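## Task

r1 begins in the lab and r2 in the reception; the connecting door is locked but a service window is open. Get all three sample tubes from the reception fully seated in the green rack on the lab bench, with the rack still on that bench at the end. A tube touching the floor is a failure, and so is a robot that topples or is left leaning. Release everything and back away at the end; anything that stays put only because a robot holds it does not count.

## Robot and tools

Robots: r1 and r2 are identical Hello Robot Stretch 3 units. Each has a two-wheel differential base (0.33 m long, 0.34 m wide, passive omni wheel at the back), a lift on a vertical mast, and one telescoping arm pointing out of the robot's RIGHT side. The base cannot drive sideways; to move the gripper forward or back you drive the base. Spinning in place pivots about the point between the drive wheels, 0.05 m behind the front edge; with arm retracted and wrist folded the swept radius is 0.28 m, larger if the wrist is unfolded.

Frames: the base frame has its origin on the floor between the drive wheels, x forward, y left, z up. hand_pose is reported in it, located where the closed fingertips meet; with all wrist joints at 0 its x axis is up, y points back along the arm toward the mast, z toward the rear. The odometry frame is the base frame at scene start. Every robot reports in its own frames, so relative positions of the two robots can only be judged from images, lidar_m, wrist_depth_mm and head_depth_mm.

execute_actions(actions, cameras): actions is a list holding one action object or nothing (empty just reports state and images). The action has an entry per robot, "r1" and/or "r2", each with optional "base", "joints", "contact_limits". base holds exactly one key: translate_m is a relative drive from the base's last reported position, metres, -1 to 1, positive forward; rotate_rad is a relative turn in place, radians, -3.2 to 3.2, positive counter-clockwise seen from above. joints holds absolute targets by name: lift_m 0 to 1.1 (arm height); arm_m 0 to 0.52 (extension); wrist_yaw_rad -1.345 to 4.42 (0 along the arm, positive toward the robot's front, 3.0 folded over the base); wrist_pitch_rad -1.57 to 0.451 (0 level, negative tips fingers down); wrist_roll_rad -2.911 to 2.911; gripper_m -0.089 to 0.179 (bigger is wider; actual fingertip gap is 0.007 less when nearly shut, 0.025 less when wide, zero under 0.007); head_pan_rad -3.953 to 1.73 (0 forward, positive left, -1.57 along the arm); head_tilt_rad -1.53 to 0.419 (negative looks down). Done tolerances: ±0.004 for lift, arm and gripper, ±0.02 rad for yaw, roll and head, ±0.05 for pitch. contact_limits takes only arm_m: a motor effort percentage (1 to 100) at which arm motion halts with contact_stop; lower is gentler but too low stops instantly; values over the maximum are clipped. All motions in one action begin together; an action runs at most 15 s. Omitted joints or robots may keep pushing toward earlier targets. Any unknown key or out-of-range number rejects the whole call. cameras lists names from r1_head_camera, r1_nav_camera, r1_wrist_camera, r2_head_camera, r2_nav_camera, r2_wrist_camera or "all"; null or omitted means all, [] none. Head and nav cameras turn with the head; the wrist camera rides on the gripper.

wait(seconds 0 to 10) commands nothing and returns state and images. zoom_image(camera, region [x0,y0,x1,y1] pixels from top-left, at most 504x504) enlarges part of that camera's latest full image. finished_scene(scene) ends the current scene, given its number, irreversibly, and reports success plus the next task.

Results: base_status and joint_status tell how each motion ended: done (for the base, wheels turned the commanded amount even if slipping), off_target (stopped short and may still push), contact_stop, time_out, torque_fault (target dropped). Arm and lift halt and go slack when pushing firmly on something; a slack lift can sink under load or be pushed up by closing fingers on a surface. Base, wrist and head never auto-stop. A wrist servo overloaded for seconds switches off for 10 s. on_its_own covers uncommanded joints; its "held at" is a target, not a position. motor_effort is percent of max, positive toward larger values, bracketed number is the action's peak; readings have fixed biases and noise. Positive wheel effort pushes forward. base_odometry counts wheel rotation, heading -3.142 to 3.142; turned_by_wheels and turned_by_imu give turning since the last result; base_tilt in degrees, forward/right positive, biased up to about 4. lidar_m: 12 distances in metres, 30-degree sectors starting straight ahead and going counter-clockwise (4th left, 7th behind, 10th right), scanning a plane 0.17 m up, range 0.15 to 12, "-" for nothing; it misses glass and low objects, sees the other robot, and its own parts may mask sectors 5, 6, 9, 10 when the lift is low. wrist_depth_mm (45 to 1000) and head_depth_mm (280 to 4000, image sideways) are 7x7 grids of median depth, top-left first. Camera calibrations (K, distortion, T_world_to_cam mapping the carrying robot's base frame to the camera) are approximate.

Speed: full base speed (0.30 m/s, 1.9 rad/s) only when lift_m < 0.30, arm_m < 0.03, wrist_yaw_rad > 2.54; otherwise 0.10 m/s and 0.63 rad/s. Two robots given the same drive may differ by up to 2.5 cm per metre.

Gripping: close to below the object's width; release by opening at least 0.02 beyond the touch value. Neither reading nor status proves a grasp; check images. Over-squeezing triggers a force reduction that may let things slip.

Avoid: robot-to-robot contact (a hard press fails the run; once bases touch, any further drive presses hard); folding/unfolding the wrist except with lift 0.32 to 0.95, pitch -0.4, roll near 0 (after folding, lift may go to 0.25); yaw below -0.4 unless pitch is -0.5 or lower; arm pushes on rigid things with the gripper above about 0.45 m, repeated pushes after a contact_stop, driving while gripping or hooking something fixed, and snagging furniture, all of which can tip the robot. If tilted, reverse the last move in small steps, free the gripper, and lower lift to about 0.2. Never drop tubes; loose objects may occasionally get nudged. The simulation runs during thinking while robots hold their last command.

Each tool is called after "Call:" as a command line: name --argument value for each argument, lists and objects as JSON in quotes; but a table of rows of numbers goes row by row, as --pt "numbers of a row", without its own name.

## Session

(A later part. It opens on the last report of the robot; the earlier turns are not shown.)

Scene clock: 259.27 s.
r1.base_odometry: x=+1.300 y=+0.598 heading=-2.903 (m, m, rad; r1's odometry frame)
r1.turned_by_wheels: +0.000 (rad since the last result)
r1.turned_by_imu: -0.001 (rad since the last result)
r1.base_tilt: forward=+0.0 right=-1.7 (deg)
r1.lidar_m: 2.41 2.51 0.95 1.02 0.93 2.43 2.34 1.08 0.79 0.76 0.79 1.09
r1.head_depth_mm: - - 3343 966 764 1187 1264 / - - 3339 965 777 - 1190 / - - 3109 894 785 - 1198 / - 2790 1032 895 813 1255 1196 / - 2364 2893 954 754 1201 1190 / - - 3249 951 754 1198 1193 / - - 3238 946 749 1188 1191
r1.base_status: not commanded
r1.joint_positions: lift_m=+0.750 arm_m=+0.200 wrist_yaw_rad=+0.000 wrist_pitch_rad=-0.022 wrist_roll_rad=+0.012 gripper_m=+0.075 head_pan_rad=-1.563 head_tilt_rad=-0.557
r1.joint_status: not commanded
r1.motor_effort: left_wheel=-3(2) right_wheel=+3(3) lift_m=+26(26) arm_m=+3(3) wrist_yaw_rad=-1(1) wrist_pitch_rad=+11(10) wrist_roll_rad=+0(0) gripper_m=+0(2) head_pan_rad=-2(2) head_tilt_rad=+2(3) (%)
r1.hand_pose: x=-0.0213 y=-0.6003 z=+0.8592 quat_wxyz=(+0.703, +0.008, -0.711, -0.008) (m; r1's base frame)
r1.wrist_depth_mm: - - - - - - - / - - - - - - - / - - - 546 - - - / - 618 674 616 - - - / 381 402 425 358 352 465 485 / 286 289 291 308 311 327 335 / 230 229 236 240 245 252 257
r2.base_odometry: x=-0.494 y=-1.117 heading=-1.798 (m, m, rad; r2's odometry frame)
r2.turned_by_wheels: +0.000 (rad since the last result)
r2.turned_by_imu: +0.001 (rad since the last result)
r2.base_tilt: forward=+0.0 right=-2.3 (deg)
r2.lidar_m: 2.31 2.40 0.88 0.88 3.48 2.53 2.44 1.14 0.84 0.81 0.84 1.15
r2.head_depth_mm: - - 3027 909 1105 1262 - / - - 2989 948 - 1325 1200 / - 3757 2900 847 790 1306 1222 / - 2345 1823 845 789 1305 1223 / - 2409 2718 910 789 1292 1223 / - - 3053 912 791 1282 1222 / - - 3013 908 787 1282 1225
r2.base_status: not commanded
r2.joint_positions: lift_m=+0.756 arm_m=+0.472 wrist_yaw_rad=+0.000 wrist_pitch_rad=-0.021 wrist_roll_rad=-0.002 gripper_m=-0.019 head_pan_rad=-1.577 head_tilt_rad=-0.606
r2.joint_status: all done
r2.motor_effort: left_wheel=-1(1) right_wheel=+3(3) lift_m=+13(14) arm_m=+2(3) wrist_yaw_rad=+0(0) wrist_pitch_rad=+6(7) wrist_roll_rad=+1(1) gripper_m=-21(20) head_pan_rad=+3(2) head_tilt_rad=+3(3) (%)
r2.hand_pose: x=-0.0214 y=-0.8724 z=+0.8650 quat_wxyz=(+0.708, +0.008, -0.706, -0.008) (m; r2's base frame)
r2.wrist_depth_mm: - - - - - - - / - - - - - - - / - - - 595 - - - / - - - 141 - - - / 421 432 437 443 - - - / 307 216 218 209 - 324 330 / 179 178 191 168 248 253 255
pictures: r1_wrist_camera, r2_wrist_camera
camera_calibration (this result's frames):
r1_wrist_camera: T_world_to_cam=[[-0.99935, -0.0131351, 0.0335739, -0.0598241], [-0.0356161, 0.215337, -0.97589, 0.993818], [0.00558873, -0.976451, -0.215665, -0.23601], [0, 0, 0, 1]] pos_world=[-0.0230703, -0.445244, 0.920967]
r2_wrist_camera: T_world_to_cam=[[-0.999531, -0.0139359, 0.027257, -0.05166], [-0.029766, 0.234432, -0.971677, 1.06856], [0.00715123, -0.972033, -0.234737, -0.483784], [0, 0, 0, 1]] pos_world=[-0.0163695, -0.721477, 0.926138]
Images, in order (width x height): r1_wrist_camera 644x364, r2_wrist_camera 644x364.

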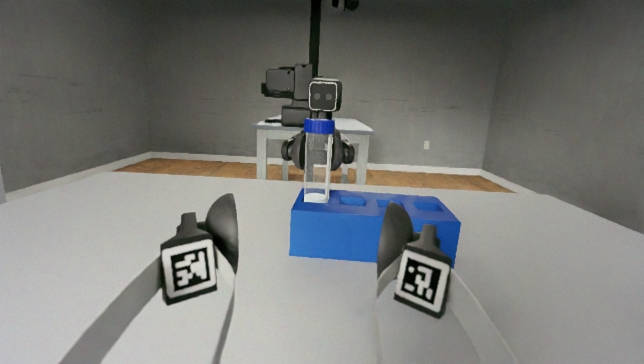

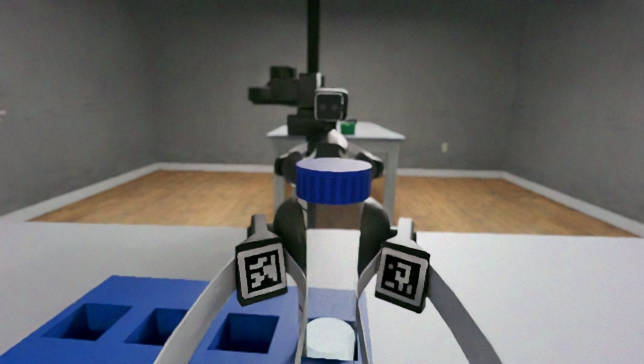

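Call:
execute_actions --actions '[{"r1":{"joints":{"arm_m":0.23,"lift_m":0.738}},"r2":{"joints":{"lift_m":0.74}}}]' --cameras '["r2_wrist_camera"]'

Call:
execute_actions --actions '[{"r1":{"joints":{"arm_m":0.28}},"r2":{"joints":{"gripper_m":0.075}}}]' --cameras '["r2_wrist_camera"]'

Call:
execute_actions --actions '[{"r1":{"joints":{"arm_m":0.375}},"r2":{"joints":{"arm_m":0.36}}}]' --cameras '["r2_wrist_camera","r1_wrist_camera"]'

Scene clock: 265.17 s.
r1.base_odometry: x=+1.300 y=+0.598 heading=-2.903 (m, m, rad; r1's odometry frame)
r1.turned_by_wheels: +0.000 (rad since the last result)
r1.turned_by_imu: -0.001 (rad since the last result)
r1.base_tilt: forward=-0.2 right=-1.5 (deg)
r1.lidar_m: 2.41 2.51 0.95 1.02 0.93 2.42 2.35 1.07 0.79 0.76 0.79 1.09
r1.head_depth_mm: - - 3339 969 766 1204 1249 / - - 3333 962 774 - 1191 / - - 3074 892 788 1270 1199 / - 2791 1047 897 - 1237 1201 / - 2382 2934 954 753 1200 1200 / - - 3267 946 752 1199 1201 / - - 3235 946 749 1197 1189
r1.base_status: not commanded
r1.joint_positions: lift_m=+0.738 arm_m=+0.230 wrist_yaw_rad=+0.000 wrist_pitch_rad=-0.022 wrist_roll_rad=+0.012 gripper_m=+0.075 head_pan_rad=-1.563 head_tilt_rad=-0.557
r1.joint_status: all done
r1.motor_effort: left_wheel=-2(2) right_wheel=+2(3) lift_m=+27(27) arm_m=+3(2) wrist_yaw_rad=-1(1) wrist_pitch_rad=+11(11) wrist_roll_rad=+0(0) gripper_m=+0(0) head_pan_rad=-3(2) head_tilt_rad=+2(3) (%)
r1.hand_pose: x=-0.0213 y=-0.6303 z=+0.8472 quat_wxyz=(+0.703, +0.008, -0.711, -0.008) (m; r1's base frame)
r1.wrist_depth_mm: - - - - - - - / - - - - - - - / - - - 579 - - - / - 587 621 389 - - - / 356 370 387 326 319 429 450 / 265 268 266 284 290 304 308 / 214 212 218 222 228 234 239
r2.base_odometry: x=-0.494 y=-1.117 heading=-1.798 (m, m, rad; r2's odometry frame)
r2.turned_by_wheels: +0.000 (rad since the last result)
r2.turned_by_imu: +0.001 (rad since the last result)
r2.base_tilt: forward=-0.1 right=-2.3 (deg)
r2.lidar_m: 2.31 2.41 0.88 0.88 3.49 2.53 2.43 1.14 0.84 0.80 0.84 1.15
r2.head_depth_mm: - - 3027 911 1103 1290 - / - - 3036 945 - 1337 1196 / - 3819 2743 - 790 1305 1220 / - 2384 1532 845 791 1311 1226 / - 2426 2713 910 788 1297 1222 / - - 3017 909 789 1290 1219 / - - 3056 910 786 1275 1225
r2.base_status: not commanded
r2.joint_positions: lift_m=+0.741 arm_m=+0.472 wrist_yaw_rad=+0.000 wrist_pitch_rad=-0.021 wrist_roll_rad=-0.002 gripper_m=-0.019 head_pan_rad=-1.577 head_tilt_rad=-0.606
r2.joint_status: all done
r2.motor_effort: left_wheel=-1(1) right_wheel=+3(3) lift_m=+14(14) arm_m=+2(2) wrist_yaw_rad=+0(0) wrist_pitch_rad=+6(6) wrist_roll_rad=+1(1) gripper_m=-21(21) head_pan_rad=+3(3) head_tilt_rad=+3(2) (%)
r2.hand_pose: x=-0.0214 y=-0.8724 z=+0.8500 quat_wxyz=(+0.708, +0.008, -0.706, -0.008) (m; r2's base frame)
r2.wrist_depth_mm: - - - - - - - / - - - - - - - / - - - 570 - - - / - - - 140 - - - / 384 395 401 404 445 416 426 / 281 194 189 186 - 296 300 / 146 148 149 150 228 230 232
pictures: r2_wrist_camera
camera_calibration (this result's frames):
r2_wrist_camera: T_world_to_cam=[[-0.999531, -0.0139355, 0.027257, -0.0512511], [-0.0297658, 0.234432, -0.971677, 1.05399], [0.00715092, -0.972033, -0.234737, -0.487304], [0, 0, 0, 1]] pos_world=[-0.0163696, -0.721478, 0.911144]
Images, in order (width x height): r2_wrist_camera 644x364.

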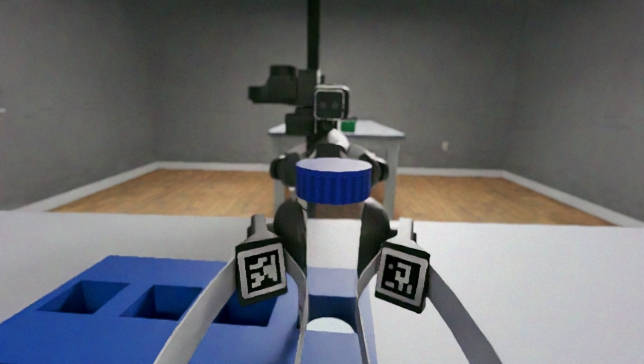

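Scene clock: 266.63 s.
r1.base_odometry: x=+1.300 y=+0.598 heading=-2.903 (m, m, rad; r1's odometry frame)
r1.turned_by_wheels: +0.000 (rad since the last result)
r1.turned_by_imu: +0.000 (rad since the last result)
r1.base_tilt: forward=+0.0 right=-1.6 (deg)
r1.lidar_m: 2.41 2.51 0.95 1.02 0.93 2.43 2.35 1.07 0.79 0.76 0.79 1.09
r1.head_depth_mm: - - 3397 970 765 1215 1249 / - - 3311 961 777 - 1196 / - - 3086 909 - 1211 1201 / - 2782 1041 904 - 1207 1197 / - 2392 2897 953 755 1200 1198 / - - 3256 948 754 1193 1195 / - - 3225 946 750 1191 1186
r1.base_status: not commanded
r1.joint_positions: lift_m=+0.738 arm_m=+0.280 wrist_yaw_rad=+0.000 wrist_pitch_rad=-0.022 wrist_roll_rad=+0.012 gripper_m=+0.075 head_pan_rad=-1.563 head_tilt_rad=-0.557
r1.joint_status: all done
r1.motor_effort: left_wheel=-2(3) right_wheel=+3(3) lift_m=+27(27) arm_m=+3(0) wrist_yaw_rad=-2(1) wrist_pitch_rad=+10(10) wrist_roll_rad=+0(0) gripper_m=-1(0) head_pan_rad=-3(3) head_tilt_rad=+2(3) (%)
r1.hand_pose: x=-0.0213 y=-0.6803 z=+0.8472 quat_wxyz=(+0.703, +0.008, -0.711, -0.008) (m; r1's base frame)
r1.wrist_depth_mm: - - - - - - - / - - - - - - - / - - - 535 - - - / - 586 563 475 - - - / 356 372 387 273 294 401 446 / 264 267 264 272 274 280 310 / 213 212 218 221 226 232 238
r2.base_odometry: x=-0.494 y=-1.117 heading=-1.798 (m, m, rad; r2's odometry frame)
r2.turned_by_wheels: +0.000 (rad since the last result)
r2.turned_by_imu: +0.000 (rad since the last result)
r2.base_tilt: forward=+0.0 right=-2.2 (deg)
r2.lidar_m: 2.31 2.40 0.88 0.88 3.48 2.53 2.44 1.14 0.84 0.81 0.84 1.14
r2.head_depth_mm: - - 3047 909 1104 1288 - / - - 3054 945 - 1335 1190 / - 3834 2784 - 790 1305 1231 / - 2404 1182 842 790 1302 1229 / - 1611 2688 906 783 1294 1224 / - - 3029 905 786 1291 1225 / - - 3007 909 789 1277 1227
r2.base_status: not commanded
r2.joint_positions: lift_m=+0.741 arm_m=+0.472 wrist_yaw_rad=+0.000 wrist_pitch_rad=-0.021 wrist_roll_rad=-0.002 gripper_m=+0.075 head_pan_rad=-1.577 head_tilt_rad=-0.606
r2.joint_status: all done
r2.motor_effort: left_wheel=-1(2) right_wheel=+3(3) lift_m=+13(13) arm_m=+2(2) wrist_yaw_rad=+0(1) wrist_pitch_rad=+6(6) wrist_roll_rad=+1(1) gripper_m=+0(93) head_pan_rad=+3(3) head_tilt_rad=+2(4) (%)
r2.hand_pose: x=-0.0214 y=-0.8724 z=+0.8499 quat_wxyz=(+0.708, +0.008, -0.706, -0.008) (m; r2's base frame)
r2.wrist_depth_mm: - - - - - - - / - - - - - - - / - - - 513 - - - / - - - 309 - - - / 386 389 430 375 425 419 426 / 279 198 189 192 277 306 300 / 147 147 149 150 228 227 231
pictures: r2_wrist_camera
camera_calibration (this result's frames):
r2_wrist_camera: T_world_to_cam=[[-0.999531, -0.0139467, 0.0272515, -0.0512531], [-0.029766, 0.234812, -0.971585, 1.05414], [0.00715139, -0.971941, -0.235117, -0.486914], [0, 0, 0, 1]] pos_world=[-0.0163695, -0.721491, 0.9111]
Images, in order (width x height): r2_wrist_camera 644x364.

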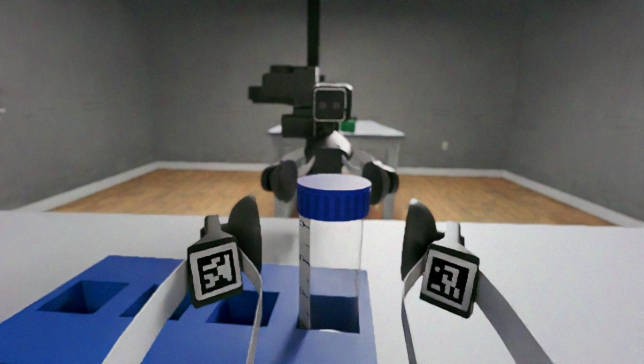

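Scene clock: 268.70 s.
r1.base_odometry: x=+1.300 y=+0.598 heading=-2.903 (m, m, rad; r1's odometry frame)
r1.turned_by_wheels: +0.000 (rad since the last result)
r1.turned_by_imu: +0.000 (rad since the last result)
r1.base_tilt: forward=+0.0 right=-1.5 (deg)
r1.lidar_m: 2.42 2.51 0.95 1.02 0.93 2.43 2.35 1.07 0.79 0.76 0.79 1.09
r1.head_depth_mm: - - 3381 969 764 1212 1240 / - - 3371 965 761 - 1182 / - - 3099 1000 731 1212 1206 / - 2771 1156 954 732 1204 1203 / - 2399 3058 953 755 1202 1197 / - - 3218 950 753 1199 1192 / - - 3200 943 749 1191 1191
r1.base_status: not commanded
r1.joint_positions: lift_m=+0.738 arm_m=+0.375 wrist_yaw_rad=+0.000 wrist_pitch_rad=-0.022 wrist_roll_rad=+0.012 gripper_m=+0.075 head_pan_rad=-1.563 head_tilt_rad=-0.557
r1.joint_status: all done
r1.motor_effort: left_wheel=-2(2) right_wheel=+3(3) lift_m=+26(26) arm_m=+4(4) wrist_yaw_rad=-1(0) wrist_pitch_rad=+10(10) wrist_roll_rad=+0(0) gripper_m=+0(1) head_pan_rad=-3(1) head_tilt_rad=+2(2) (%)
r1.hand_pose: x=-0.0213 y=-0.7753 z=+0.8472 quat_wxyz=(+0.703, +0.008, -0.711, -0.008) (m; r1's base frame)
r1.wrist_depth_mm: - - - - - - - / - - - - - - - / - - - 493 - - - / - - - 357 - - - / 357 372 390 258 449 432 449 / 264 267 263 186 189 198 313 / 213 211 215 180 176 172 172
r2.base_odometry: x=-0.494 y=-1.117 heading=-1.798 (m, m, rad; r2's odometry frame)
r2.turned_by_wheels: +0.000 (rad since the last result)
r2.turned_by_imu: +0.000 (rad since the last result)
r2.base_tilt: forward=-0.1 right=-2.3 (deg)
r2.lidar_m: 2.31 2.40 0.88 0.88 3.49 2.53 2.44 1.14 0.84 0.81 0.84 1.15
r2.head_depth_mm: - - 3014 908 1106 1293 - / - - 3025 947 - 1325 1220 / - 3849 2707 985 1136 1313 1221 / - 2404 1092 - 1112 1310 1233 / - 1586 2635 908 790 1294 1226 / - - 3043 911 789 1292 1226 / - - 3045 912 788 1278 1222
r2.base_status: not commanded
r2.joint_positions: lift_m=+0.741 arm_m=+0.360 wrist_yaw_rad=+0.000 wrist_pitch_rad=-0.021 wrist_roll_rad=-0.002 gripper_m=+0.075 head_pan_rad=-1.577 head_tilt_rad=-0.606
r2.joint_status: all done
r2.motor_effort: left_wheel=-1(1) right_wheel=+3(3) lift_m=+13(13) arm_m=-3(2) wrist_yaw_rad=+0(1) wrist_pitch_rad=+6(6) wrist_roll_rad=+1(1) gripper_m=+0(0) head_pan_rad=+3(3) head_tilt_rad=+3(4) (%)
r2.hand_pose: x=-0.0214 y=-0.7610 z=+0.8499 quat_wxyz=(+0.708, +0.008, -0.706, -0.008) (m; r2's base frame)
r2.wrist_depth_mm: - - - - - - - / - - - - - - - / - - - 533 - - - / - - - 532 - - - / 389 338 297 293 430 421 423 / 280 250 242 237 277 308 301 / 221 222 224 226 228 229 233
pictures: r1_wrist_camera, r2_wrist_camera
camera_calibration (this result's frames):
r1_wrist_camera: T_world_to_cam=[[-0.99935, -0.0131348, 0.0335741, -0.0617195], [-0.0356161, 0.215328, -0.975892, 1.01978], [0.0055887, -0.976453, -0.215656, -0.409486], [0, 0, 0, 1]] pos_world=[-0.0230703, -0.620242, 0.908959]
r2_wrist_camera: T_world_to_cam=[[-0.999531, -0.0139467, 0.0272515, -0.0496993], [-0.029766, 0.234812, -0.971585, 1.02798], [0.00715147, -0.971941, -0.235117, -0.378627], [0, 0, 0, 1]] pos_world=[-0.0163695, -0.610077, 0.9111]
Images, in order (width x height): r1_wrist_camera 644x364, r2_wrist_camera 644x364.

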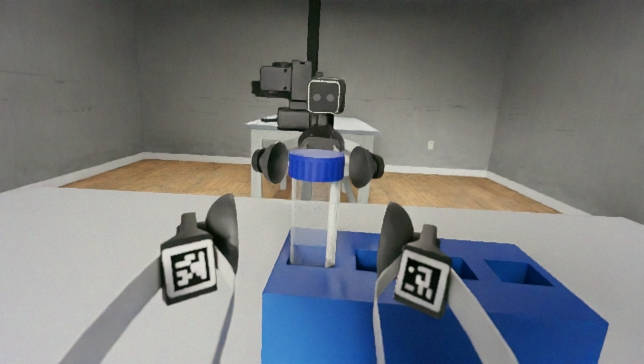

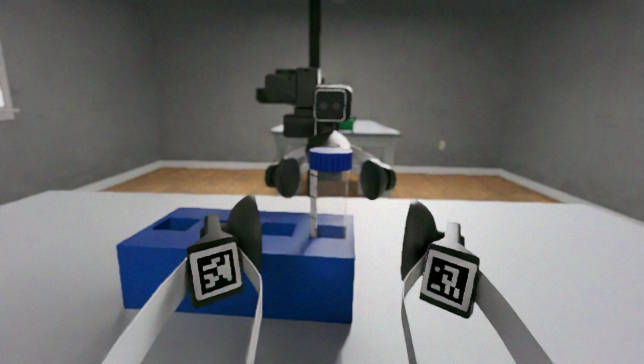

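Call:
execute_actions --actions '[{"r1":{"base":{"translate_m":-0.003},"joints":{"arm_m":0.418,"lift_m":0.735}},"r2":{"base":{"rotate_rad":-0.649},"joints":{"arm_m":0.28}}}]' --cameras '["r1_wrist_camera"]'

Call:
execute_actions --actions '[{"r1":{"joints":{"gripper_m":-0.02}},"r2":{"base":{"translate_m":-0.182}}}]' --cameras '["r1_wrist_camera"]'

Call:
execute_actions --actions '[{"r1":{"joints":{"lift_m":0.82}},"r2":{"base":{"rotate_rad":-0.6}}}]' --cameras '["r1_wrist_camera","r1_head_camera"]'

Scene clock: 283.63 s.
r1.base_odometry: x=+1.302 y=+0.599 heading=-2.903 (m, m, rad; r1's odometry frame)
r1.turned_by_wheels: +0.000 (rad since the last result)
r1.turned_by_imu: -0.001 (rad since the last result)
r1.base_tilt: forward=+0.0 right=-1.5 (deg)
r1.lidar_m: 2.41 2.51 0.95 1.01 0.93 2.43 2.34 1.07 0.79 0.76 0.79 1.09
r1.head_depth_mm: - - 3368 968 766 1213 1226 / - - 3328 969 775 - - / - - 3093 1053 734 1209 1198 / - 2367 3086 956 733 1203 1195 / - 3073 3072 949 754 1201 1195 / - - 2897 948 752 1195 1196 / - - 3046 944 750 1191 1195
r1.base_status: done
r1.joint_positions: lift_m=+0.735 arm_m=+0.418 wrist_yaw_rad=+0.000 wrist_pitch_rad=-0.022 wrist_roll_rad=+0.012 gripper_m=+0.075 head_pan_rad=-1.563 head_tilt_rad=-0.557
r1.joint_status: all done
r1.motor_effort: left_wheel=-2(7) right_wheel=+3(5) lift_m=+26(27) arm_m=+4(2) wrist_yaw_rad=-1(1) wrist_pitch_rad=+10(11) wrist_roll_rad=+0(0) gripper_m=+1(0) head_pan_rad=-3(3) head_tilt_rad=+2(3) (%)
r1.hand_pose: x=-0.0213 y=-0.8183 z=+0.8442 quat_wxyz=(+0.703, +0.008, -0.711, -0.008) (m; r1's base frame)
r1.wrist_depth_mm: - - - - - - - / - - - - - - - / - - - - - - - / - - - 158 - - - / 354 368 382 386 435 420 440 / 258 261 259 194 194 192 302 / 210 209 199 140 143 148 150
r2.base_odometry: x=-0.494 y=-1.117 heading=-2.447 (m, m, rad; r2's odometry frame)
r2.turned_by_wheels: -0.649 (rad since the last result)
r2.turned_by_imu: -0.650 (rad since the last result)
r2.base_tilt: forward=+0.0 right=-2.2 (deg)
r2.lidar_m: 1.02 2.16 2.34 2.94 3.53 0.93 2.64 2.44 1.32 0.87 0.81 0.81
r2.head_depth_mm: 1114 1286 1482 1765 1728 1472 - / 1014 1146 1320 1566 - 1446 1210 / 928 1047 1189 1352 - 1442 1226 / 857 954 1067 1174 1387 1440 1223 / 793 882 975 915 1266 1373 1235 / 788 899 1076 910 1129 1300 1226 / - - 2985 907 760 1158 1212
r2.base_status: done
r2.joint_positions: lift_m=+0.741 arm_m=+0.280 wrist_yaw_rad=+0.000 wrist_pitch_rad=-0.021 wrist_roll_rad=-0.002 gripper_m=+0.075 head_pan_rad=-1.577 head_tilt_rad=-0.606
r2.joint_status: all done
r2.motor_effort: left_wheel=+2(4) right_wheel=-1(8) lift_m=+13(13) arm_m=-3(4) wrist_yaw_rad=+0(0) wrist_pitch_rad=+6(6) wrist_roll_rad=+1(1) gripper_m=+0(0) head_pan_rad=+3(3) head_tilt_rad=+3(2) (%)
r2.hand_pose: x=-0.0214 y=-0.6809 z=+0.8499 quat_wxyz=(+0.708, +0.008, -0.706, -0.008) (m; r2's base frame)
r2.wrist_depth_mm: - - 382 444 551 705 965 / - - 395 461 576 762 - / - - 409 479 601 810 - / - - 425 501 629 848 - / 386 395 432 517 622 884 - / 282 285 271 546 658 - - / 220 223 224 568 735 - -
pictures: r1_wrist_camera
camera_calibration (this result's frames):
r1_wrist_camera: T_world_to_cam=[[-0.99935, -0.013135, 0.0335741, -0.062184], [-0.0356162, 0.215328, -0.975892, 1.02612], [0.00558891, -0.976453, -0.215656, -0.452118], [0, 0, 0, 1]] pos_world=[-0.0230703, -0.66324, 0.905965]
Images, in order (width x height): r1_wrist_camera 644x364.

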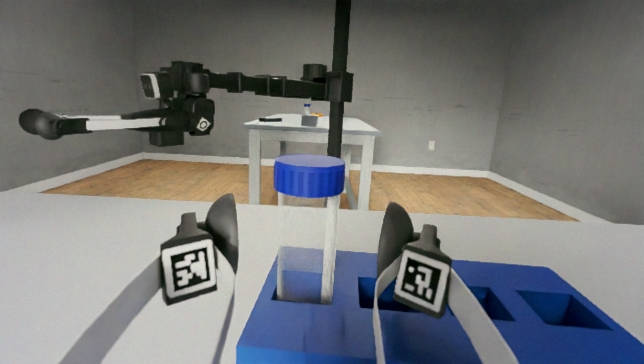

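Scene clock: 286.80 s.
r1.base_odometry: x=+1.302 y=+0.599 heading=-2.903 (m, m, rad; r1's odometry frame)
r1.turned_by_wheels: +0.000 (rad since the last result)
r1.turned_by_imu: -0.001 (rad since the last result)
r1.base_tilt: forward=-0.2 right=-1.6 (deg)
r1.lidar_m: 2.41 2.51 0.95 1.01 0.93 2.42 2.34 1.07 0.79 0.76 0.79 1.09
r1.head_depth_mm: - - 3320 967 764 1211 1218 / - - 3327 966 778 - - / - - 3100 1051 733 1204 1202 / - 3186 3338 914 732 1205 1197 / - 2357 2731 949 754 1197 1198 / - - 3241 947 752 1198 1191 / - - 2881 944 750 1189 1197
r1.base_status: not commanded
r1.joint_positions: lift_m=+0.735 arm_m=+0.418 wrist_yaw_rad=+0.000 wrist_pitch_rad=-0.022 wrist_roll_rad=+0.012 gripper_m=-0.019 head_pan_rad=-1.563 head_tilt_rad=-0.557
r1.joint_status: all done
r1.motor_effort: left_wheel=-2(2) right_wheel=+3(3) lift_m=+27(26) arm_m=+4(3) wrist_yaw_rad=-1(0) wrist_pitch_rad=+11(11) wrist_roll_rad=+0(0) gripper_m=-21(99) head_pan_rad=-1(2) head_tilt_rad=+2(2) (%)
r1.hand_pose: x=-0.0213 y=-0.8183 z=+0.8442 quat_wxyz=(+0.703, +0.008, -0.711, -0.008) (m; r1's base frame)
r1.wrist_depth_mm: - - - - - - - / - - - - - - - / - - - - - - - / - - - 157 - - - / 351 361 400 387 406 422 439 / 257 265 242 194 195 191 301 / 205 207 201 140 143 146 150
r2.base_odometry: x=-0.354 y=-1.000 heading=-2.447 (m, m, rad; r2's odometry frame)
r2.turned_by_wheels: +0.000 (rad since the last result)
r2.turned_by_imu: +0.001 (rad since the last result)
r2.base_tilt: forward=-0.1 right=-2.3 (deg)
r2.lidar_m: 1.16 2.45 2.49 0.83 0.99 0.77 2.50 2.29 1.45 0.99 0.92 0.93
r2.head_depth_mm: 1250 1427 1683 1996 1762 1483 - / 1155 1301 1479 1728 - 1434 1217 / 1067 1201 1353 1554 - 1441 1227 / 981 1083 1228 1379 1584 1436 1233 / 910 1004 1113 1264 1443 1440 1228 / 850 934 1027 1130 1290 1398 1221 / 798 866 957 906 1181 1331 1226
r2.base_status: done
r2.joint_positions: lift_m=+0.741 arm_m=+0.280 wrist_yaw_rad=+0.000 wrist_pitch_rad=-0.021 wrist_roll_rad=-0.002 gripper_m=+0.075 head_pan_rad=-1.577 head_tilt_rad=-0.606
r2.joint_status: not commanded
r2.motor_effort: left_wheel=+2(2) right_wheel=-1(8) lift_m=+12(13) arm_m=-3(3) wrist_yaw_rad=+0(0) wrist_pitch_rad=+6(6) wrist_roll_rad=+1(1) gripper_m=+0(1) head_pan_rad=+3(3) head_tilt_rad=+3(2) (%)
r2.hand_pose: x=-0.0214 y=-0.6809 z=+0.8499 quat_wxyz=(+0.708, +0.008, -0.706, -0.008) (m; r2's base frame)
r2.wrist_depth_mm: 382 418 481 572 701 872 - / 395 428 500 591 735 920 - / - 441 515 613 764 - - / 499 454 526 643 799 - - / 413 460 526 654 788 - - / 314 468 582 697 824 - - / 242 488 583 724 904 - -
pictures: r1_wrist_camera
camera_calibration (this result's frames):
r1_wrist_camera: T_world_to_cam=[[-0.99935, -0.0131421, 0.0335724, -0.0621865], [-0.0356161, 0.215328, -0.975892, 1.02612], [0.00559623, -0.976453, -0.215656, -0.452118], [0, 0, 0, 1]] pos_world=[-0.0230697, -0.663241, 0.905965]
Images, in order (width x height): r1_wrist_camera 644x364.

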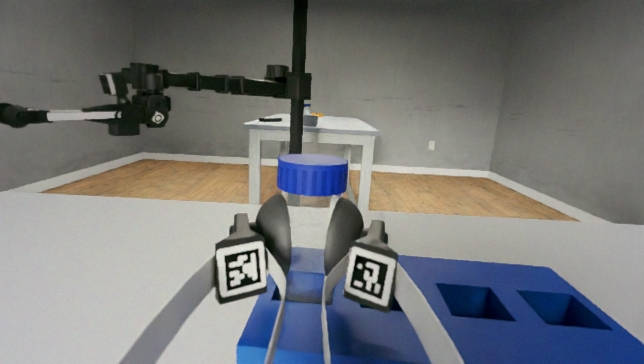

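Scene clock: 288.70 s.
r1.base_odometry: x=+1.302 y=+0.599 heading=-2.903 (m, m, rad; r1's odometry frame)
r1.turned_by_wheels: +0.000 (rad since the last result)
r1.turned_by_imu: +0.000 (rad since the last result)
r1.base_tilt: forward=-0.2 right=-1.6 (deg)
r1.lidar_m: 2.41 2.51 0.95 1.01 0.92 2.42 2.34 1.08 0.79 0.76 0.79 1.09
r1.head_depth_mm: - - 3353 966 765 - - / - - 3328 1011 - 1220 1183 / - - 3200 882 759 1208 1199 / - 2465 3331 878 757 1205 1200 / - 3130 3056 952 753 1199 1199 / - - 3228 946 752 1185 1196 / - - 3248 947 750 1191 1194
r1.base_status: not commanded
r1.joint_positions: lift_m=+0.820 arm_m=+0.418 wrist_yaw_rad=+0.000 wrist_pitch_rad=-0.022 wrist_roll_rad=+0.012 gripper_m=-0.019 head_pan_rad=-1.563 head_tilt_rad=-0.557
r1.joint_status: all done
r1.motor_effort: left_wheel=-2(2) right_wheel=+3(3) lift_m=+41(44) arm_m=+3(3) wrist_yaw_rad=-1(1) wrist_pitch_rad=+11(10) wrist_roll_rad=+0(0) gripper_m=-21(20) head_pan_rad=-3(3) head_tilt_rad=+2(3) (%)
r1.hand_pose: x=-0.0213 y=-0.8183 z=+0.9286 quat_wxyz=(+0.703, +0.008, -0.711, -0.008) (m; r1's base frame)
r1.wrist_depth_mm: - - - - - - - / - - - - - - - / - - - - - - - / - - - 156 - - - / - - - - - - - / 409 419 397 414 468 461 479 / 320 330 333 241 351 357 366
r2.base_odometry: x=-0.354 y=-1.000 heading=-3.047 (m, m, rad; r2's odometry frame)
r2.turned_by_wheels: -0.600 (rad since the last result)
r2.turned_by_imu: -0.601 (rad since the last result)
r2.base_tilt: forward=-0.1 right=-2.2 (deg)
r2.lidar_m: 0.92 1.10 2.06 2.46 0.83 0.83 0.77 2.60 2.28 1.64 1.03 0.92
r2.head_depth_mm: 1907 2078 2309 2217 1735 1472 - / 1949 2172 2378 2173 - 1440 1212 / 1991 2209 2520 2306 - 1437 1221 / 2089 2282 2585 2261 1697 1435 1234 / 2043 2230 2466 2223 1747 1437 1221 / 1641 1743 1885 2005 1738 1446 1221 / 1365 1436 1535 1629 1661 1438 1224
r2.base_status: done
r2.joint_positions: lift_m=+0.741 arm_m=+0.280 wrist_yaw_rad=+0.000 wrist_pitch_rad=-0.021 wrist_roll_rad=-0.002 gripper_m=+0.075 head_pan_rad=-1.577 head_tilt_rad=-0.606
r2.joint_status: not commanded
r2.motor_effort: left_wheel=+2(6) right_wheel=-1(7) lift_m=+13(12) arm_m=-3(3) wrist_yaw_rad=+0(0) wrist_pitch_rad=+6(6) wrist_roll_rad=+1(1) gripper_m=+0(0) head_pan_rad=+3(3) head_tilt_rad=+3(3) (%)
r2.hand_pose: x=-0.0214 y=-0.6809 z=+0.8499 quat_wxyz=(+0.708, +0.008, -0.706, -0.008) (m; r2's base frame)
r2.wrist_depth_mm: 673 823 - - - - - / 679 847 - - - - - / 687 846 - - - - - / 696 860 - - - - - / 710 891 - - - - - / 723 894 - - - - - / 736 925 - - - - -
pictures: r1_head_camera (sideways: a quarter turn clockwise sets it upright), r1_wrist_camera
camera_calibration (this result's frames):
r1_head_camera: T_world_to_cam=[[0.00758054, 0.572453, -0.819903, 1.09548], [0.999535, -0.0285618, -0.0107004, 0.0100191], [-0.0295434, -0.81944, -0.572403, 0.70647], [0, 0, 0, 1]] pos_world=[0.00255276, -0.0479119, 1.30268]
r1_wrist_camera: T_world_to_cam=[[-0.99935, -0.0131365, 0.033574, -0.0650196], [-0.0356164, 0.215328, -0.975892, 1.10852], [0.00559041, -0.976453, -0.215656, -0.433912], [0, 0, 0, 1]] pos_world=[-0.0230702, -0.663243, 0.9904]
Images, in order (width x height): r1_head_camera 896x504, r1_wrist_camera 644x364.

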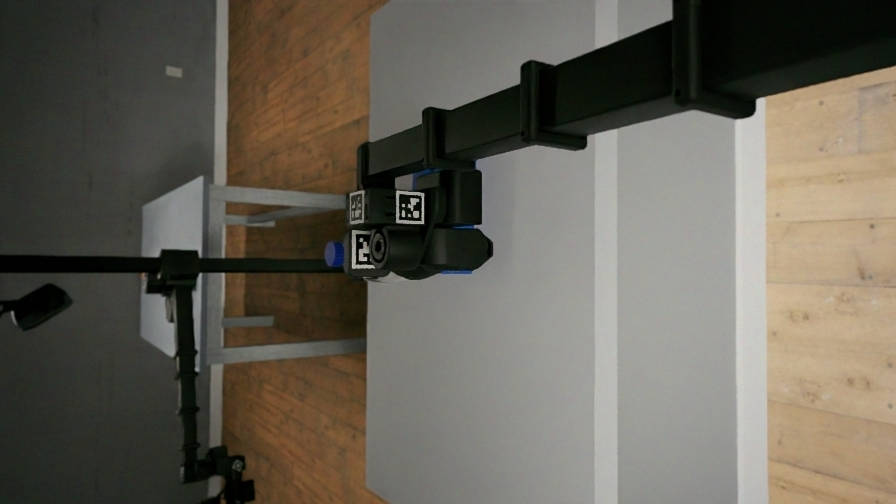

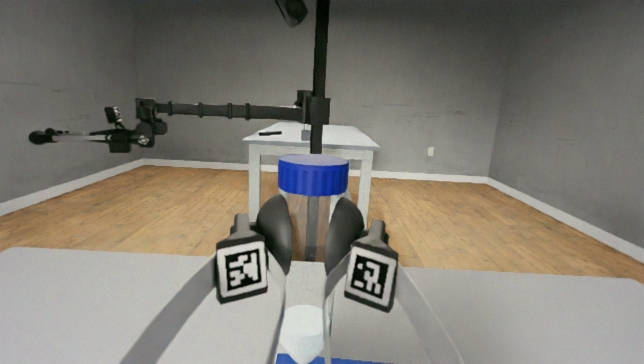

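Call:
execute_actions --actions '[{"r1":{"joints":{"arm_m":0.34}},"r2":{"base":{"rotate_rad":-0.6}}}]' --cameras '[]'

Call:
execute_actions --actions '[{"r1":{"base":{"rotate_rad":1.25},"joints":{"arm_m":0.25}},"r2":{"base":{"rotate_rad":-1.293},"joints":{"arm_m":0.36,"lift_m":0.736}}}]' --cameras '["r2_wrist_camera"]'

Call:
execute_actions --actions '[{"r1":{"base":{"translate_m":0.158}},"r2":{"joints":{"arm_m":0.42}}}]' --cameras '["r2_wrist_camera"]'

Scene clock: 300.77 s.
r1.base_odometry: x=+1.302 y=+0.599 heading=-2.903 (m, m, rad; r1's odometry frame)
r1.turned_by_wheels: +0.000 (rad since the last result)
r1.turned_by_imu: -0.001 (rad since the last result)
r1.base_tilt: forward=-0.1 right=-1.5 (deg)
r1.lidar_m: 2.42 2.52 0.95 1.01 0.93 2.43 2.34 1.07 0.79 0.76 0.79 1.09
r1.head_depth_mm: - - 3367 967 765 - - / - - 3302 1030 - 1227 1177 / - - 3120 - 748 1208 1200 / - 2386 3105 - 733 1205 1195 / - 3103 3080 953 753 1198 1196 / - - 3258 948 752 1200 1193 / - - 3236 944 750 1191 1189
r1.base_status: not commanded
r1.joint_positions: lift_m=+0.820 arm_m=+0.340 wrist_yaw_rad=+0.000 wrist_pitch_rad=-0.022 wrist_roll_rad=+0.012 gripper_m=-0.019 head_pan_rad=-1.563 head_tilt_rad=-0.556
r1.joint_status: all done
r1.motor_effort: left_wheel=-2(2) right_wheel=+3(3) lift_m=+41(42) arm_m=-4(0) wrist_yaw_rad=+0(2) wrist_pitch_rad=+11(10) wrist_roll_rad=+0(0) gripper_m=-21(20) head_pan_rad=-2(3) head_tilt_rad=+2(3) (%)
r1.hand_pose: x=-0.0213 y=-0.7409 z=+0.9286 quat_wxyz=(+0.703, +0.008, -0.711, -0.008) (m; r1's base frame)
r1.wrist_depth_mm: - - - - - - - / - - - - - - - / - - - - - - - / - - - 157 - - - / - 576 - - - - - / 403 422 398 416 469 465 475 / 325 326 339 244 286 343 367
r2.base_odometry: x=-0.354 y=-1.000 heading=+2.636 (m, m, rad; r2's odometry frame)
r2.turned_by_wheels: -0.600 (rad since the last result)
r2.turned_by_imu: -0.600 (rad since the last result)
r2.base_tilt: forward=-0.1 right=-2.3 (deg)
r2.lidar_m: 0.91 0.92 1.05 1.79 2.46 2.82 0.83 0.77 2.72 2.30 1.87 1.08
r2.head_depth_mm: 2292 2568 2775 2221 1753 1479 - / 2214 2487 2710 2244 - 1440 1212 / 2134 2396 2629 2284 - 1442 1226 / 2050 2316 2557 2324 1708 1443 1226 / 1999 2230 2498 2209 1750 1442 1229 / 1959 2147 2369 2197 1742 1431 1227 / 1887 2068 2349 2217 1752 1446 1228
r2.base_status: done
r2.joint_positions: lift_m=+0.741 arm_m=+0.280 wrist_yaw_rad=+0.000 wrist_pitch_rad=-0.021 wrist_roll_rad=-0.002 gripper_m=+0.075 head_pan_rad=-1.577 head_tilt_rad=-0.606
r2.joint_status: not commanded
r2.motor_effort: left_wheel=+2(5) right_wheel=-1(7) lift_m=+13(13) arm_m=-3(3) wrist_yaw_rad=+0(0) wrist_pitch_rad=+6(6) wrist_roll_rad=+1(1) gripper_m=+0(0) head_pan_rad=+3(3) head_tilt_rad=+3(3) (%)
r2.hand_pose: x=-0.0214 y=-0.6809 z=+0.8499 quat_wxyz=(+0.708, +0.008, -0.706, -0.008) (m; r2's base frame)
r2.wrist_depth_mm: - - - - - - - / - - - - - - - / - - - - - - - / - - - - - - - / - - - - - - - / - - - - - - - / - - - - - - -
pictures: none
No camera images: the call's "cameras" was empty. Leave "cameras" out to get every camera's image.

Scene clock: 303.77 s.
r1.base_odometry: x=+1.302 y=+0.599 heading=-1.653 (m, m, rad; r1's odometry frame)
r1.turned_by_wheels: +1.250 (rad since the last result)
r1.turned_by_imu: +1.251 (rad since the last result)
r1.base_tilt: forward=-0.1 right=-1.6 (deg)
r1.lidar_m: 0.95 0.93 2.78 2.35 1.68 0.91 0.76 0.76 0.86 1.41 2.42 2.72
r1.head_depth_mm: 1039 1092 1146 1210 1265 - - / 1195 1267 1368 1438 - 1402 1206 / 1457 1571 1692 1760 - 1426 1200 / 1830 2017 2251 2245 1650 1422 1199 / 2054 2252 2542 2270 1745 1428 1195 / 1994 2182 2420 2262 1748 1412 1197 / 1909 2113 2336 2259 1737 1418 1188
r1.base_status: done
r1.joint_positions: lift_m=+0.820 arm_m=+0.250 wrist_yaw_rad=+0.000 wrist_pitch_rad=-0.022 wrist_roll_rad=+0.012 gripper_m=-0.019 head_pan_rad=-1.563 head_tilt_rad=-0.556
r1.joint_status: all done
r1.motor_effort: left_wheel=-1(8) right_wheel=+3(8) lift_m=+40(40) arm_m=-4(4) wrist_yaw_rad=+0(2) wrist_pitch_rad=+10(10) wrist_roll_rad=+0(0) gripper_m=-21(21) head_pan_rad=-3(3) head_tilt_rad=+2(2) (%)
r1.hand_pose: x=-0.0213 y=-0.6509 z=+0.9286 quat_wxyz=(+0.703, +0.008, -0.711, -0.008) (m; r1's base frame)
r1.wrist_depth_mm: - - - - 999 719 544 / - - - - 988 727 538 / - - - - - 721 544 / - - - 156 - 733 554 / - - - - 997 734 552 / - - - - 948 747 553 / - - - - - 739 555
r2.base_odometry: x=-0.354 y=-1.000 heading=+1.343 (m, m, rad; r2's odometry frame)
r2.turned_by_wheels: -1.293 (rad since the last result)
r2.turned_by_imu: -1.294 (rad since the last result)
r2.base_tilt: forward=-0.1 right=-2.3 (deg)
r2.lidar_m: 2.29 1.31 0.95 0.92 0.95 1.29 2.46 2.54 0.83 1.43 0.77 2.39
r2.head_depth_mm: 2954 3312 1309 926 1093 1373 - / 2955 3180 1234 939 - - 1228 / 2934 1937 1238 981 1693 1449 1222 / 2929 1885 1235 - 1684 1439 1222 / 2928 1951 1232 904 1751 1450 1223 / 2894 3147 1233 905 1690 1281 1222 / 2890 3245 3017 945 1638 1435 1234
r2.base_status: done
r2.joint_positions: lift_m=+0.737 arm_m=+0.360 wrist_yaw_rad=+0.000 wrist_pitch_rad=-0.021 wrist_roll_rad=-0.002 gripper_m=+0.075 head_pan_rad=-1.577 head_tilt_rad=-0.606
r2.joint_status: all done
r2.motor_effort: left_wheel=+2(4) right_wheel=-1(7) lift_m=+13(15) arm_m=+2(0) wrist_yaw_rad=+0(0) wrist_pitch_rad=+6(6) wrist_roll_rad=+1(1) gripper_m=+0(0) head_pan_rad=+3(3) head_tilt_rad=+2(2) (%)
r2.hand_pose: x=-0.0214 y=-0.7604 z=+0.8459 quat_wxyz=(+0.708, +0.008, -0.706, -0.008) (m; r2's base frame)
r2.wrist_depth_mm: - - - - - - - / - - - - - - - / - - - - - - - / - - 632 568 665 687 - / 345 356 415 250 281 403 409 / 270 272 262 207 205 295 288 / 212 213 215 211 210 220 223
pictures: r2_wrist_camera
camera_calibration (this result's frames):
r2_wrist_camera: T_world_to_cam=[[-0.99953, -0.0140101, 0.0272508, -0.0496138], [-0.0297802, 0.23481, -0.971585, 1.02396], [0.00721325, -0.97194, -0.235117, -0.378998], [0, 0, 0, 1]] pos_world=[-0.0163629, -0.609495, 0.907107]
Images, in order (width x height): r2_wrist_camera 644x364.

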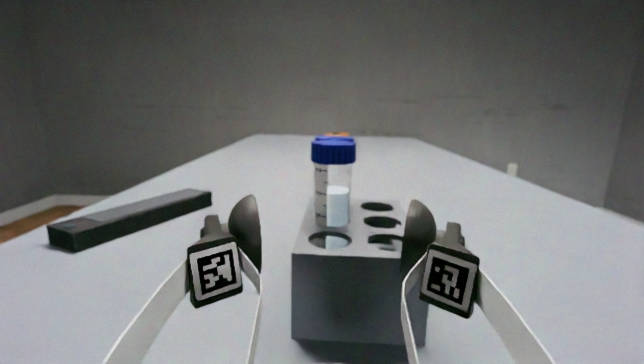

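Scene clock: 306.50 s.
r1.base_odometry: x=+1.289 y=+0.441 heading=-1.653 (m, m, rad; r1's odometry frame)
r1.turned_by_wheels: +0.000 (rad since the last result)
r1.turned_by_imu: +0.000 (rad since the last result)
r1.base_tilt: forward=+0.0 right=-1.7 (deg)
r1.lidar_m: 0.79 0.80 2.84 2.39 2.00 1.09 0.92 0.91 1.03 1.66 2.37 2.67
r1.head_depth_mm: 1221 1288 1379 1455 1514 - - / 1441 1524 1632 1687 - 1415 1198 / 1753 1875 2022 2119 - 1423 1199 / 2076 2271 2551 2517 1641 1422 1199 / 1992 2218 2492 2277 1748 1420 1198 / 1938 2145 2388 2278 1748 1417 1195 / 1891 2056 2283 2273 1729 1413 1187
r1.base_status: done
r1.joint_positions: lift_m=+0.820 arm_m=+0.250 wrist_yaw_rad=+0.000 wrist_pitch_rad=-0.022 wrist_roll_rad=+0.012 gripper_m=-0.019 head_pan_rad=-1.563 head_tilt_rad=-0.556
r1.joint_status: not commanded
r1.motor_effort: left_wheel=-3(3) right_wheel=+3(8) lift_m=+41(40) arm_m=-4(4) wrist_yaw_rad=-2(1) wrist_pitch_rad=+10(10) wrist_roll_rad=+0(0) gripper_m=-20(21) head_pan_rad=-3(3) head_tilt_rad=+3(3) (%)
r1.hand_pose: x=-0.0213 y=-0.6509 z=+0.9286 quat_wxyz=(+0.703, +0.008, -0.711, -0.008) (m; r1's base frame)
r1.wrist_depth_mm: - - - - - 856 690 / - - - - - 919 678 / - - - - - 925 705 / - - - 157 - 917 703 / - - - - - 913 687 / - - - - - 923 694 / - - - - - 923 711
r2.base_odometry: x=-0.354 y=-1.000 heading=+1.343 (m, m, rad; r2's odometry frame)
r2.turned_by_wheels: +0.000 (rad since the last result)
r2.turned_by_imu: +0.000 (rad since the last result)
r2.base_tilt: forward=-0.1 right=-2.2 (deg)
r2.lidar_m: 2.28 1.31 0.95 0.92 0.95 1.29 2.46 2.55 0.83 1.43 0.77 2.39
r2.head_depth_mm: 2980 3293 1296 924 1098 1365 - / 2932 3155 1239 934 - 1406 1200 / 2936 1935 1239 - 1684 1432 1223 / 2931 1891 1230 - 1751 1438 1221 / 2924 1937 1232 908 1754 1440 1224 / 2890 3178 1231 908 1693 1278 1229 / 2886 3246 2955 941 1642 1435 1224
r2.base_status: not commanded
r2.joint_positions: lift_m=+0.737 arm_m=+0.420 wrist_yaw_rad=+0.000 wrist_pitch_rad=-0.021 wrist_roll_rad=-0.002 gripper_m=+0.075 head_pan_rad=-1.577 head_tilt_rad=-0.606
r2.joint_status: all done
r2.motor_effort: left_wheel=+2(2) right_wheel=+0(1) lift_m=+13(12) arm_m=+2(0) wrist_yaw_rad=+0(0) wrist_pitch_rad=+6(6) wrist_roll_rad=+1(1) gripper_m=+0(1) head_pan_rad=+3(4) head_tilt_rad=+3(3) (%)
r2.hand_pose: x=-0.0214 y=-0.8203 z=+0.8459 quat_wxyz=(+0.708, +0.008, -0.706, -0.008) (m; r2's base frame)
r2.wrist_depth_mm: - - - - - - - / - - - - - - - / - - - - - - - / - - 624 509 670 678 - / 371 351 410 202 264 404 404 / 269 273 260 181 190 294 286 / 210 212 214 146 144 212 223
pictures: r2_wrist_camera
camera_calibration (this result's frames):
r2_wrist_camera: T_world_to_cam=[[-0.99953, -0.0140102, 0.0272508, -0.0504539], [-0.0297802, 0.23481, -0.971585, 1.03804], [0.00721334, -0.97194, -0.235117, -0.437285], [0, 0, 0, 1]] pos_world=[-0.0163629, -0.669464, 0.907107]
Images, in order (width x height): r2_wrist_camera 644x364.

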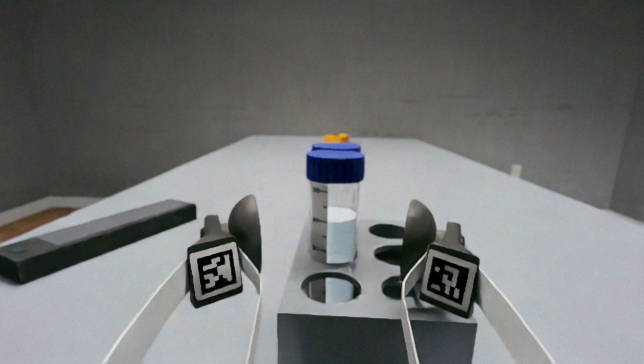

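Very repeatable.

Call:
execute_actions --actions '[{"r1":{"base":{"rotate_rad":0.63}},"r2":{"joints":{"arm_m":0.462}}}]' --cameras '[]'

Call:
execute_actions --actions '[{"r1":{"base":{"rotate_rad":0.63}},"r2":{"joints":{"gripper_m":-0.02}}}]' --cameras '["r2_wrist_camera"]'

Call:
execute_actions --actions '[{"r1":{"base":{"rotate_rad":0.632},"joints":{"lift_m":0.81}},"r2":{"joints":{"lift_m":0.815}}}]' --cameras '["r2_wrist_camera","r1_wrist_camera","r1_head_camera"]'

Scene clock: 313.47 s.
r1.base_odometry: x=+1.289 y=+0.441 heading=-1.023 (m, m, rad; r1's odometry frame)
r1.turned_by_wheels: +0.630 (rad since the last result)
r1.turned_by_imu: +0.630 (rad since the last result)
r1.base_tilt: forward=+0.0 right=-1.6 (deg)
r1.lidar_m: 0.80 2.68 2.39 1.67 1.03 0.91 0.91 1.09 2.01 2.38 2.84 0.79
r1.head_depth_mm: 1871 2053 2263 2323 1769 - - / 1933 2116 2371 2427 - 1414 1200 / 1974 2187 2440 2531 - 1418 1202 / 2042 2270 2528 2527 1637 1423 1202 / 2092 2355 2641 2286 1744 1422 1200 / 2178 2425 2752 2262 1748 1415 1196 / 2260 2535 2783 2257 1731 1413 1188
r1.base_status: done
r1.joint_positions: lift_m=+0.820 arm_m=+0.250 wrist_yaw_rad=+0.000 wrist_pitch_rad=-0.022 wrist_roll_rad=+0.012 gripper_m=-0.019 head_pan_rad=-1.563 head_tilt_rad=-0.556
r1.joint_status: not commanded
r1.motor_effort: left_wheel=-2(8) right_wheel=+3(8) lift_m=+41(41) arm_m=-4(5) wrist_yaw_rad=-2(1) wrist_pitch_rad=+10(10) wrist_roll_rad=+0(0) gripper_m=-21(20) head_pan_rad=-2(3) head_tilt_rad=+2(3) (%)
r1.hand_pose: x=-0.0213 y=-0.6509 z=+0.9286 quat_wxyz=(+0.703, +0.008, -0.711, -0.008) (m; r1's base frame)
r1.wrist_depth_mm: - - - - - - - / - - - - - - - / - - - - - - - / - - - 157 - - - / - - - - - - - / - - - - - - - / - - - - - - -
r2.base_odometry: x=-0.354 y=-1.000 heading=+1.343 (m, m, rad; r2's odometry frame)
r2.turned_by_wheels: +0.000 (rad since the last result)
r2.turned_by_imu: +0.001 (rad since the last result)
r2.base_tilt: forward=-0.1 right=-2.2 (deg)
r2.lidar_m: 2.29 1.31 0.95 0.92 0.95 1.29 2.46 2.54 0.83 1.43 0.78 2.39
r2.head_depth_mm: 2955 3338 1311 923 1094 1405 - / 2962 3246 1248 941 - 1400 1196 / 2952 1930 1240 - 1743 1436 1218 / 2943 1902 1307 - 1747 1430 1229 / 2904 1960 1244 904 1745 1439 1224 / 2916 3105 1230 904 1688 1279 1226 / 2859 3294 3035 936 1640 1446 1237
r2.base_status: not commanded
r2.joint_positions: lift_m=+0.737 arm_m=+0.462 wrist_yaw_rad=+0.000 wrist_pitch_rad=-0.021 wrist_roll_rad=-0.002 gripper_m=+0.075 head_pan_rad=-1.577 head_tilt_rad=-0.606
r2.joint_status: all done
r2.motor_effort: left_wheel=+2(2) right_wheel=-2(1) lift_m=+12(13) arm_m=+2(5) wrist_yaw_rad=+0(0) wrist_pitch_rad=+6(6) wrist_roll_rad=+1(1) gripper_m=+0(0) head_pan_rad=+3(3) head_tilt_rad=+1(3) (%)
r2.hand_pose: x=-0.0214 y=-0.8623 z=+0.8459 quat_wxyz=(+0.708, +0.008, -0.706, -0.008) (m; r2's base frame)
r2.wrist_depth_mm: - - - - - - - / - - - - - - - / - - - - - - - / - - 631 142 667 678 - / 385 349 412 168 408 402 405 / 259 272 262 152 178 293 288 / 211 213 214 142 142 210 223
pictures: none
No camera images: the call's "cameras" was empty. Leave "cameras" out to get every camera's image.

Scene clock: 315.40 s.
r1.base_odometry: x=+1.289 y=+0.441 heading=-0.393 (m, m, rad; r1's odometry frame)
r1.turned_by_wheels: +0.630 (rad since the last result)
r1.turned_by_imu: +0.630 (rad since the last result)
r1.base_tilt: forward=-0.1 right=-1.5 (deg)
r1.lidar_m: 2.56 2.39 1.44 0.98 0.91 0.93 1.19 2.36 2.40 0.79 0.80 0.80
r1.head_depth_mm: 2343 2523 2712 2311 1773 - - / 2594 2802 2952 2421 - 1412 1205 / 2878 3115 3219 2523 - 1425 1205 / 3263 3599 3304 2493 1631 1415 1206 / 3274 3568 3249 2282 1742 1383 1194 / 3068 3326 3234 947 1059 1347 1200 / 2928 3127 3245 941 1624 1417 1199
r1.base_status: done
r1.joint_positions: lift_m=+0.820 arm_m=+0.250 wrist_yaw_rad=+0.000 wrist_pitch_rad=-0.022 wrist_roll_rad=+0.012 gripper_m=-0.019 head_pan_rad=-1.563 head_tilt_rad=-0.556
r1.joint_status: not commanded
r1.motor_effort: left_wheel=-2(8) right_wheel=+3(9) lift_m=+41(41) arm_m=-4(5) wrist_yaw_rad=-1(1) wrist_pitch_rad=+10(11) wrist_roll_rad=+0(0) gripper_m=-21(20) head_pan_rad=-3(2) head_tilt_rad=+2(2) (%)
r1.hand_pose: x=-0.0213 y=-0.6509 z=+0.9286 quat_wxyz=(+0.703, +0.008, -0.711, -0.008) (m; r1's base frame)
r1.wrist_depth_mm: - - - - - - - / - - - - - - - / - - - - - - - / 856 - - 157 - - - / 551 - - - - - - / 403 428 - - - - - / 319 341 - - - - -
r2.base_odometry: x=-0.354 y=-1.000 heading=+1.343 (m, m, rad; r2's odometry frame)
r2.turned_by_wheels: +0.000 (rad since the last result)
r2.turned_by_imu: +0.000 (rad since the last result)
r2.base_tilt: forward=-0.1 right=-2.2 (deg)
r2.lidar_m: 2.29 1.30 0.95 0.92 0.95 1.29 2.46 2.54 0.83 1.43 0.77 2.39
r2.head_depth_mm: 2942 3278 1293 923 1096 1399 - / 2991 3164 1242 940 - 1402 1199 / 2905 1949 1239 - 1751 1437 1221 / 2905 1891 1298 909 1738 1440 1221 / 2901 1943 1233 908 1728 1456 1225 / 2989 3085 1238 900 1694 1282 1214 / 2921 3216 3012 947 1653 1433 1227
r2.base_status: not commanded
r2.joint_positions: lift_m=+0.737 arm_m=+0.462 wrist_yaw_rad=-0.001 wrist_pitch_rad=-0.021 wrist_roll_rad=-0.002 gripper_m=-0.019 head_pan_rad=-1.577 head_tilt_rad=-0.606
r2.joint_status: all done
r2.motor_effort: left_wheel=+1(2) right_wheel=-1(1) lift_m=+13(13) arm_m=+2(3) wrist_yaw_rad=+1(1) wrist_pitch_rad=+6(6) wrist_roll_rad=+1(1) gripper_m=-21(99) head_pan_rad=+3(3) head_tilt_rad=+2(4) (%)
r2.hand_pose: x=-0.0216 y=-0.8623 z=+0.8459 quat_wxyz=(+0.708, +0.008, -0.706, -0.008) (m; r2's base frame)
r2.wrist_depth_mm: - - - - - - - / - - - - - - - / - - - - - - - / - - 631 139 657 676 - / 387 346 383 147 432 400 411 / 261 271 273 149 168 285 287 / 211 213 213 142 143 222 222
pictures: r2_wrist_camera
camera_calibration (this result's frames):
r2_wrist_camera: T_world_to_cam=[[-0.999542, -0.0131934, 0.0272512, -0.0505476], [-0.0295887, 0.234834, -0.971585, 1.04792], [0.00641895, -0.971946, -0.235117, -0.478134], [0, 0, 0, 1]] pos_world=[-0.0164486, -0.711476, 0.907107]
Images, in order (width x height): r2_wrist_camera 644x364.

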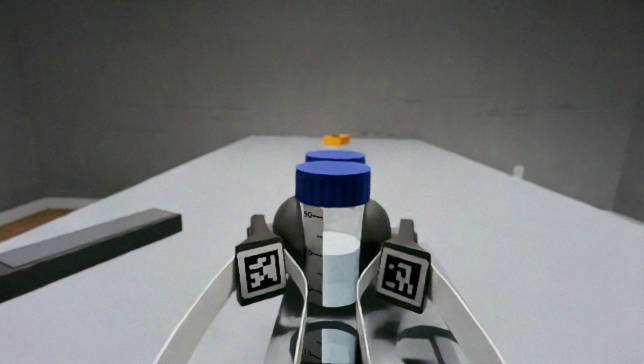

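Scene clock: 317.33 s.
r1.base_odometry: x=+1.289 y=+0.441 heading=+0.239 (m, m, rad; r1's odometry frame)
r1.turned_by_wheels: +0.632 (rad since the last result)
r1.turned_by_imu: +0.632 (rad since the last result)
r1.base_tilt: forward=-0.2 right=-1.7 (deg)
r1.lidar_m: 2.39 1.28 0.94 0.91 0.95 1.32 2.36 2.47 0.79 1.15 0.80 2.46
r1.head_depth_mm: 2803 3107 3320 1010 1717 - - / 2809 3100 1479 1000 - 1356 1208 / 2807 3027 1380 999 - 1426 1200 / 2846 3006 1374 934 1622 1418 1194 / 2784 3025 1366 948 1697 1421 1197 / 2783 3052 1361 946 1617 1376 1191 / 2826 3116 3253 941 987 1332 1193
r1.base_status: done
r1.joint_positions: lift_m=+0.810 arm_m=+0.250 wrist_yaw_rad=+0.000 wrist_pitch_rad=-0.022 wrist_roll_rad=+0.012 gripper_m=-0.019 head_pan_rad=-1.563 head_tilt_rad=-0.556
r1.joint_status: all done
r1.motor_effort: left_wheel=-2(9) right_wheel=+3(8) lift_m=+27(36) arm_m=-4(4) wrist_yaw_rad=-1(0) wrist_pitch_rad=+11(10) wrist_roll_rad=+0(0) gripper_m=-21(21) head_pan_rad=-4(3) head_tilt_rad=+2(2) (%)
r1.hand_pose: x=-0.0213 y=-0.6509 z=+0.9192 quat_wxyz=(+0.703, +0.008, -0.711, -0.008) (m; r1's base frame)
r1.wrist_depth_mm: - - - - - - - / - - - - - - - / - - - - - - - / - - 918 157 - - - / - 546 596 578 613 688 - / 391 395 377 361 449 446 - / 307 310 319 299 328 338 349
r2.base_odometry: x=-0.354 y=-1.000 heading=+1.343 (m, m, rad; r2's odometry frame)
r2.turned_by_wheels: +0.000 (rad since the last result)
r2.turned_by_imu: +0.000 (rad since the last result)
r2.base_tilt: forward=-0.1 right=-2.2 (deg)
r2.lidar_m: 2.28 1.31 0.95 0.92 0.95 1.29 2.46 2.55 0.83 1.43 0.77 2.39
r2.head_depth_mm: 2940 3275 1306 926 1015 - - / 2960 3217 1273 - 1707 1439 1221 / 2974 1962 1383 888 1726 1433 1230 / 2925 1887 1373 906 1752 1448 1224 / 2896 1948 1236 902 1739 1438 1216 / 2900 3111 1235 904 1714 1286 1224 / 2947 3154 3035 937 1640 1437 1222
r2.base_status: not commanded
r2.joint_positions: lift_m=+0.814 arm_m=+0.462 wrist_yaw_rad=-0.001 wrist_pitch_rad=-0.022 wrist_roll_rad=-0.002 gripper_m=-0.019 head_pan_rad=-1.577 head_tilt_rad=-0.606
r2.joint_status: all done
r2.motor_effort: left_wheel=+2(1) right_wheel=-1(0) lift_m=+42(45) arm_m=+3(2) wrist_yaw_rad=+1(1) wrist_pitch_rad=+6(7) wrist_roll_rad=+1(1) gripper_m=-21(21) head_pan_rad=+3(3) head_tilt_rad=+4(3) (%)
r2.hand_pose: x=-0.0216 y=-0.8623 z=+0.9233 quat_wxyz=(+0.708, +0.008, -0.706, -0.008) (m; r2's base frame)
r2.wrist_depth_mm: - - - - - - - / - - - - - - - / - - - - - - - / - - 963 139 - - - / - 613 574 147 646 608 - / - 390 416 150 423 425 436 / 302 320 324 157 330 334 337
pictures: r1_head_camera (sideways: a quarter turn clockwise sets it upright), r1_wrist_camera, r2_wrist_camera
camera_calibration (this result's frames):
r1_head_camera: T_world_to_cam=[[0.00760607, 0.572264, -0.820034, 1.09565], [0.999534, -0.0286063, -0.0106921, 0.0100083], [-0.0295768, -0.81957, -0.572215, 0.706226], [0, 0, 0, 1]] pos_world=[0.00255074, -0.0479116, 1.30269]
r1_wrist_camera: T_world_to_cam=[[-0.99935, -0.0131361, 0.0335703, -0.0624994], [-0.0356127, 0.215328, -0.975892, 1.06325], [0.00559076, -0.976453, -0.215656, -0.272466], [0, 0, 0, 1]] pos_world=[-0.0230704, -0.495818, 0.980954]
r2_wrist_camera: T_world_to_cam=[[-0.999542, -0.0132134, 0.0272422, -0.0526648], [-0.0295887, 0.235445, -0.971437, 1.12351], [0.00642198, -0.971798, -0.235728, -0.459228], [0, 0, 0, 1]] pos_world=[-0.0164483, -0.711498, 0.984604]
Images, in order (width x height): r1_head_camera 896x504, r1_wrist_camera 644x364, r2_wrist_camera 644x364.

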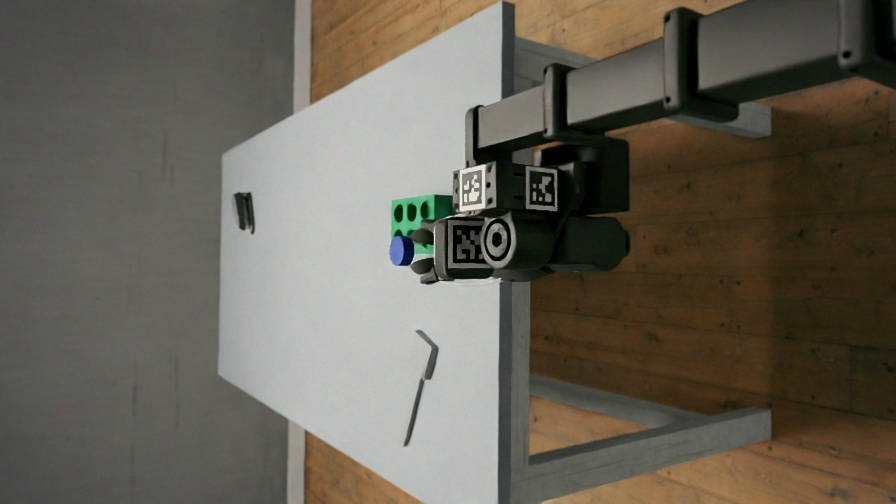

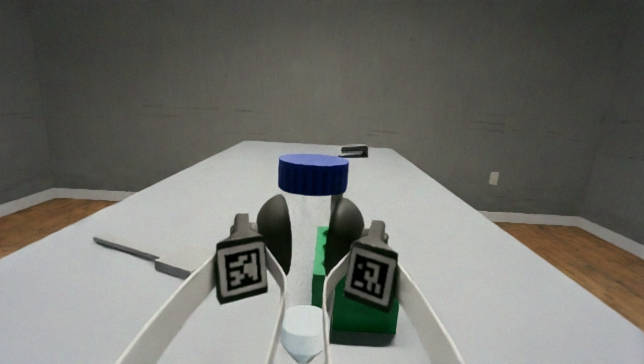

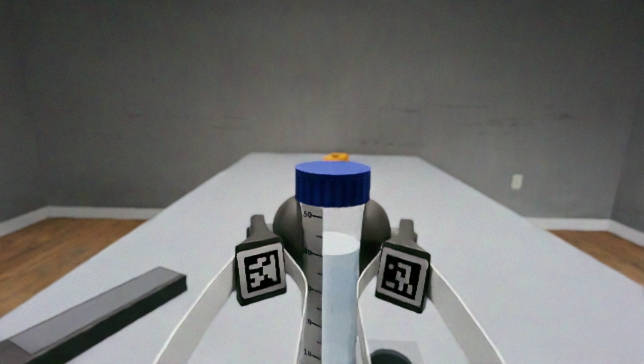

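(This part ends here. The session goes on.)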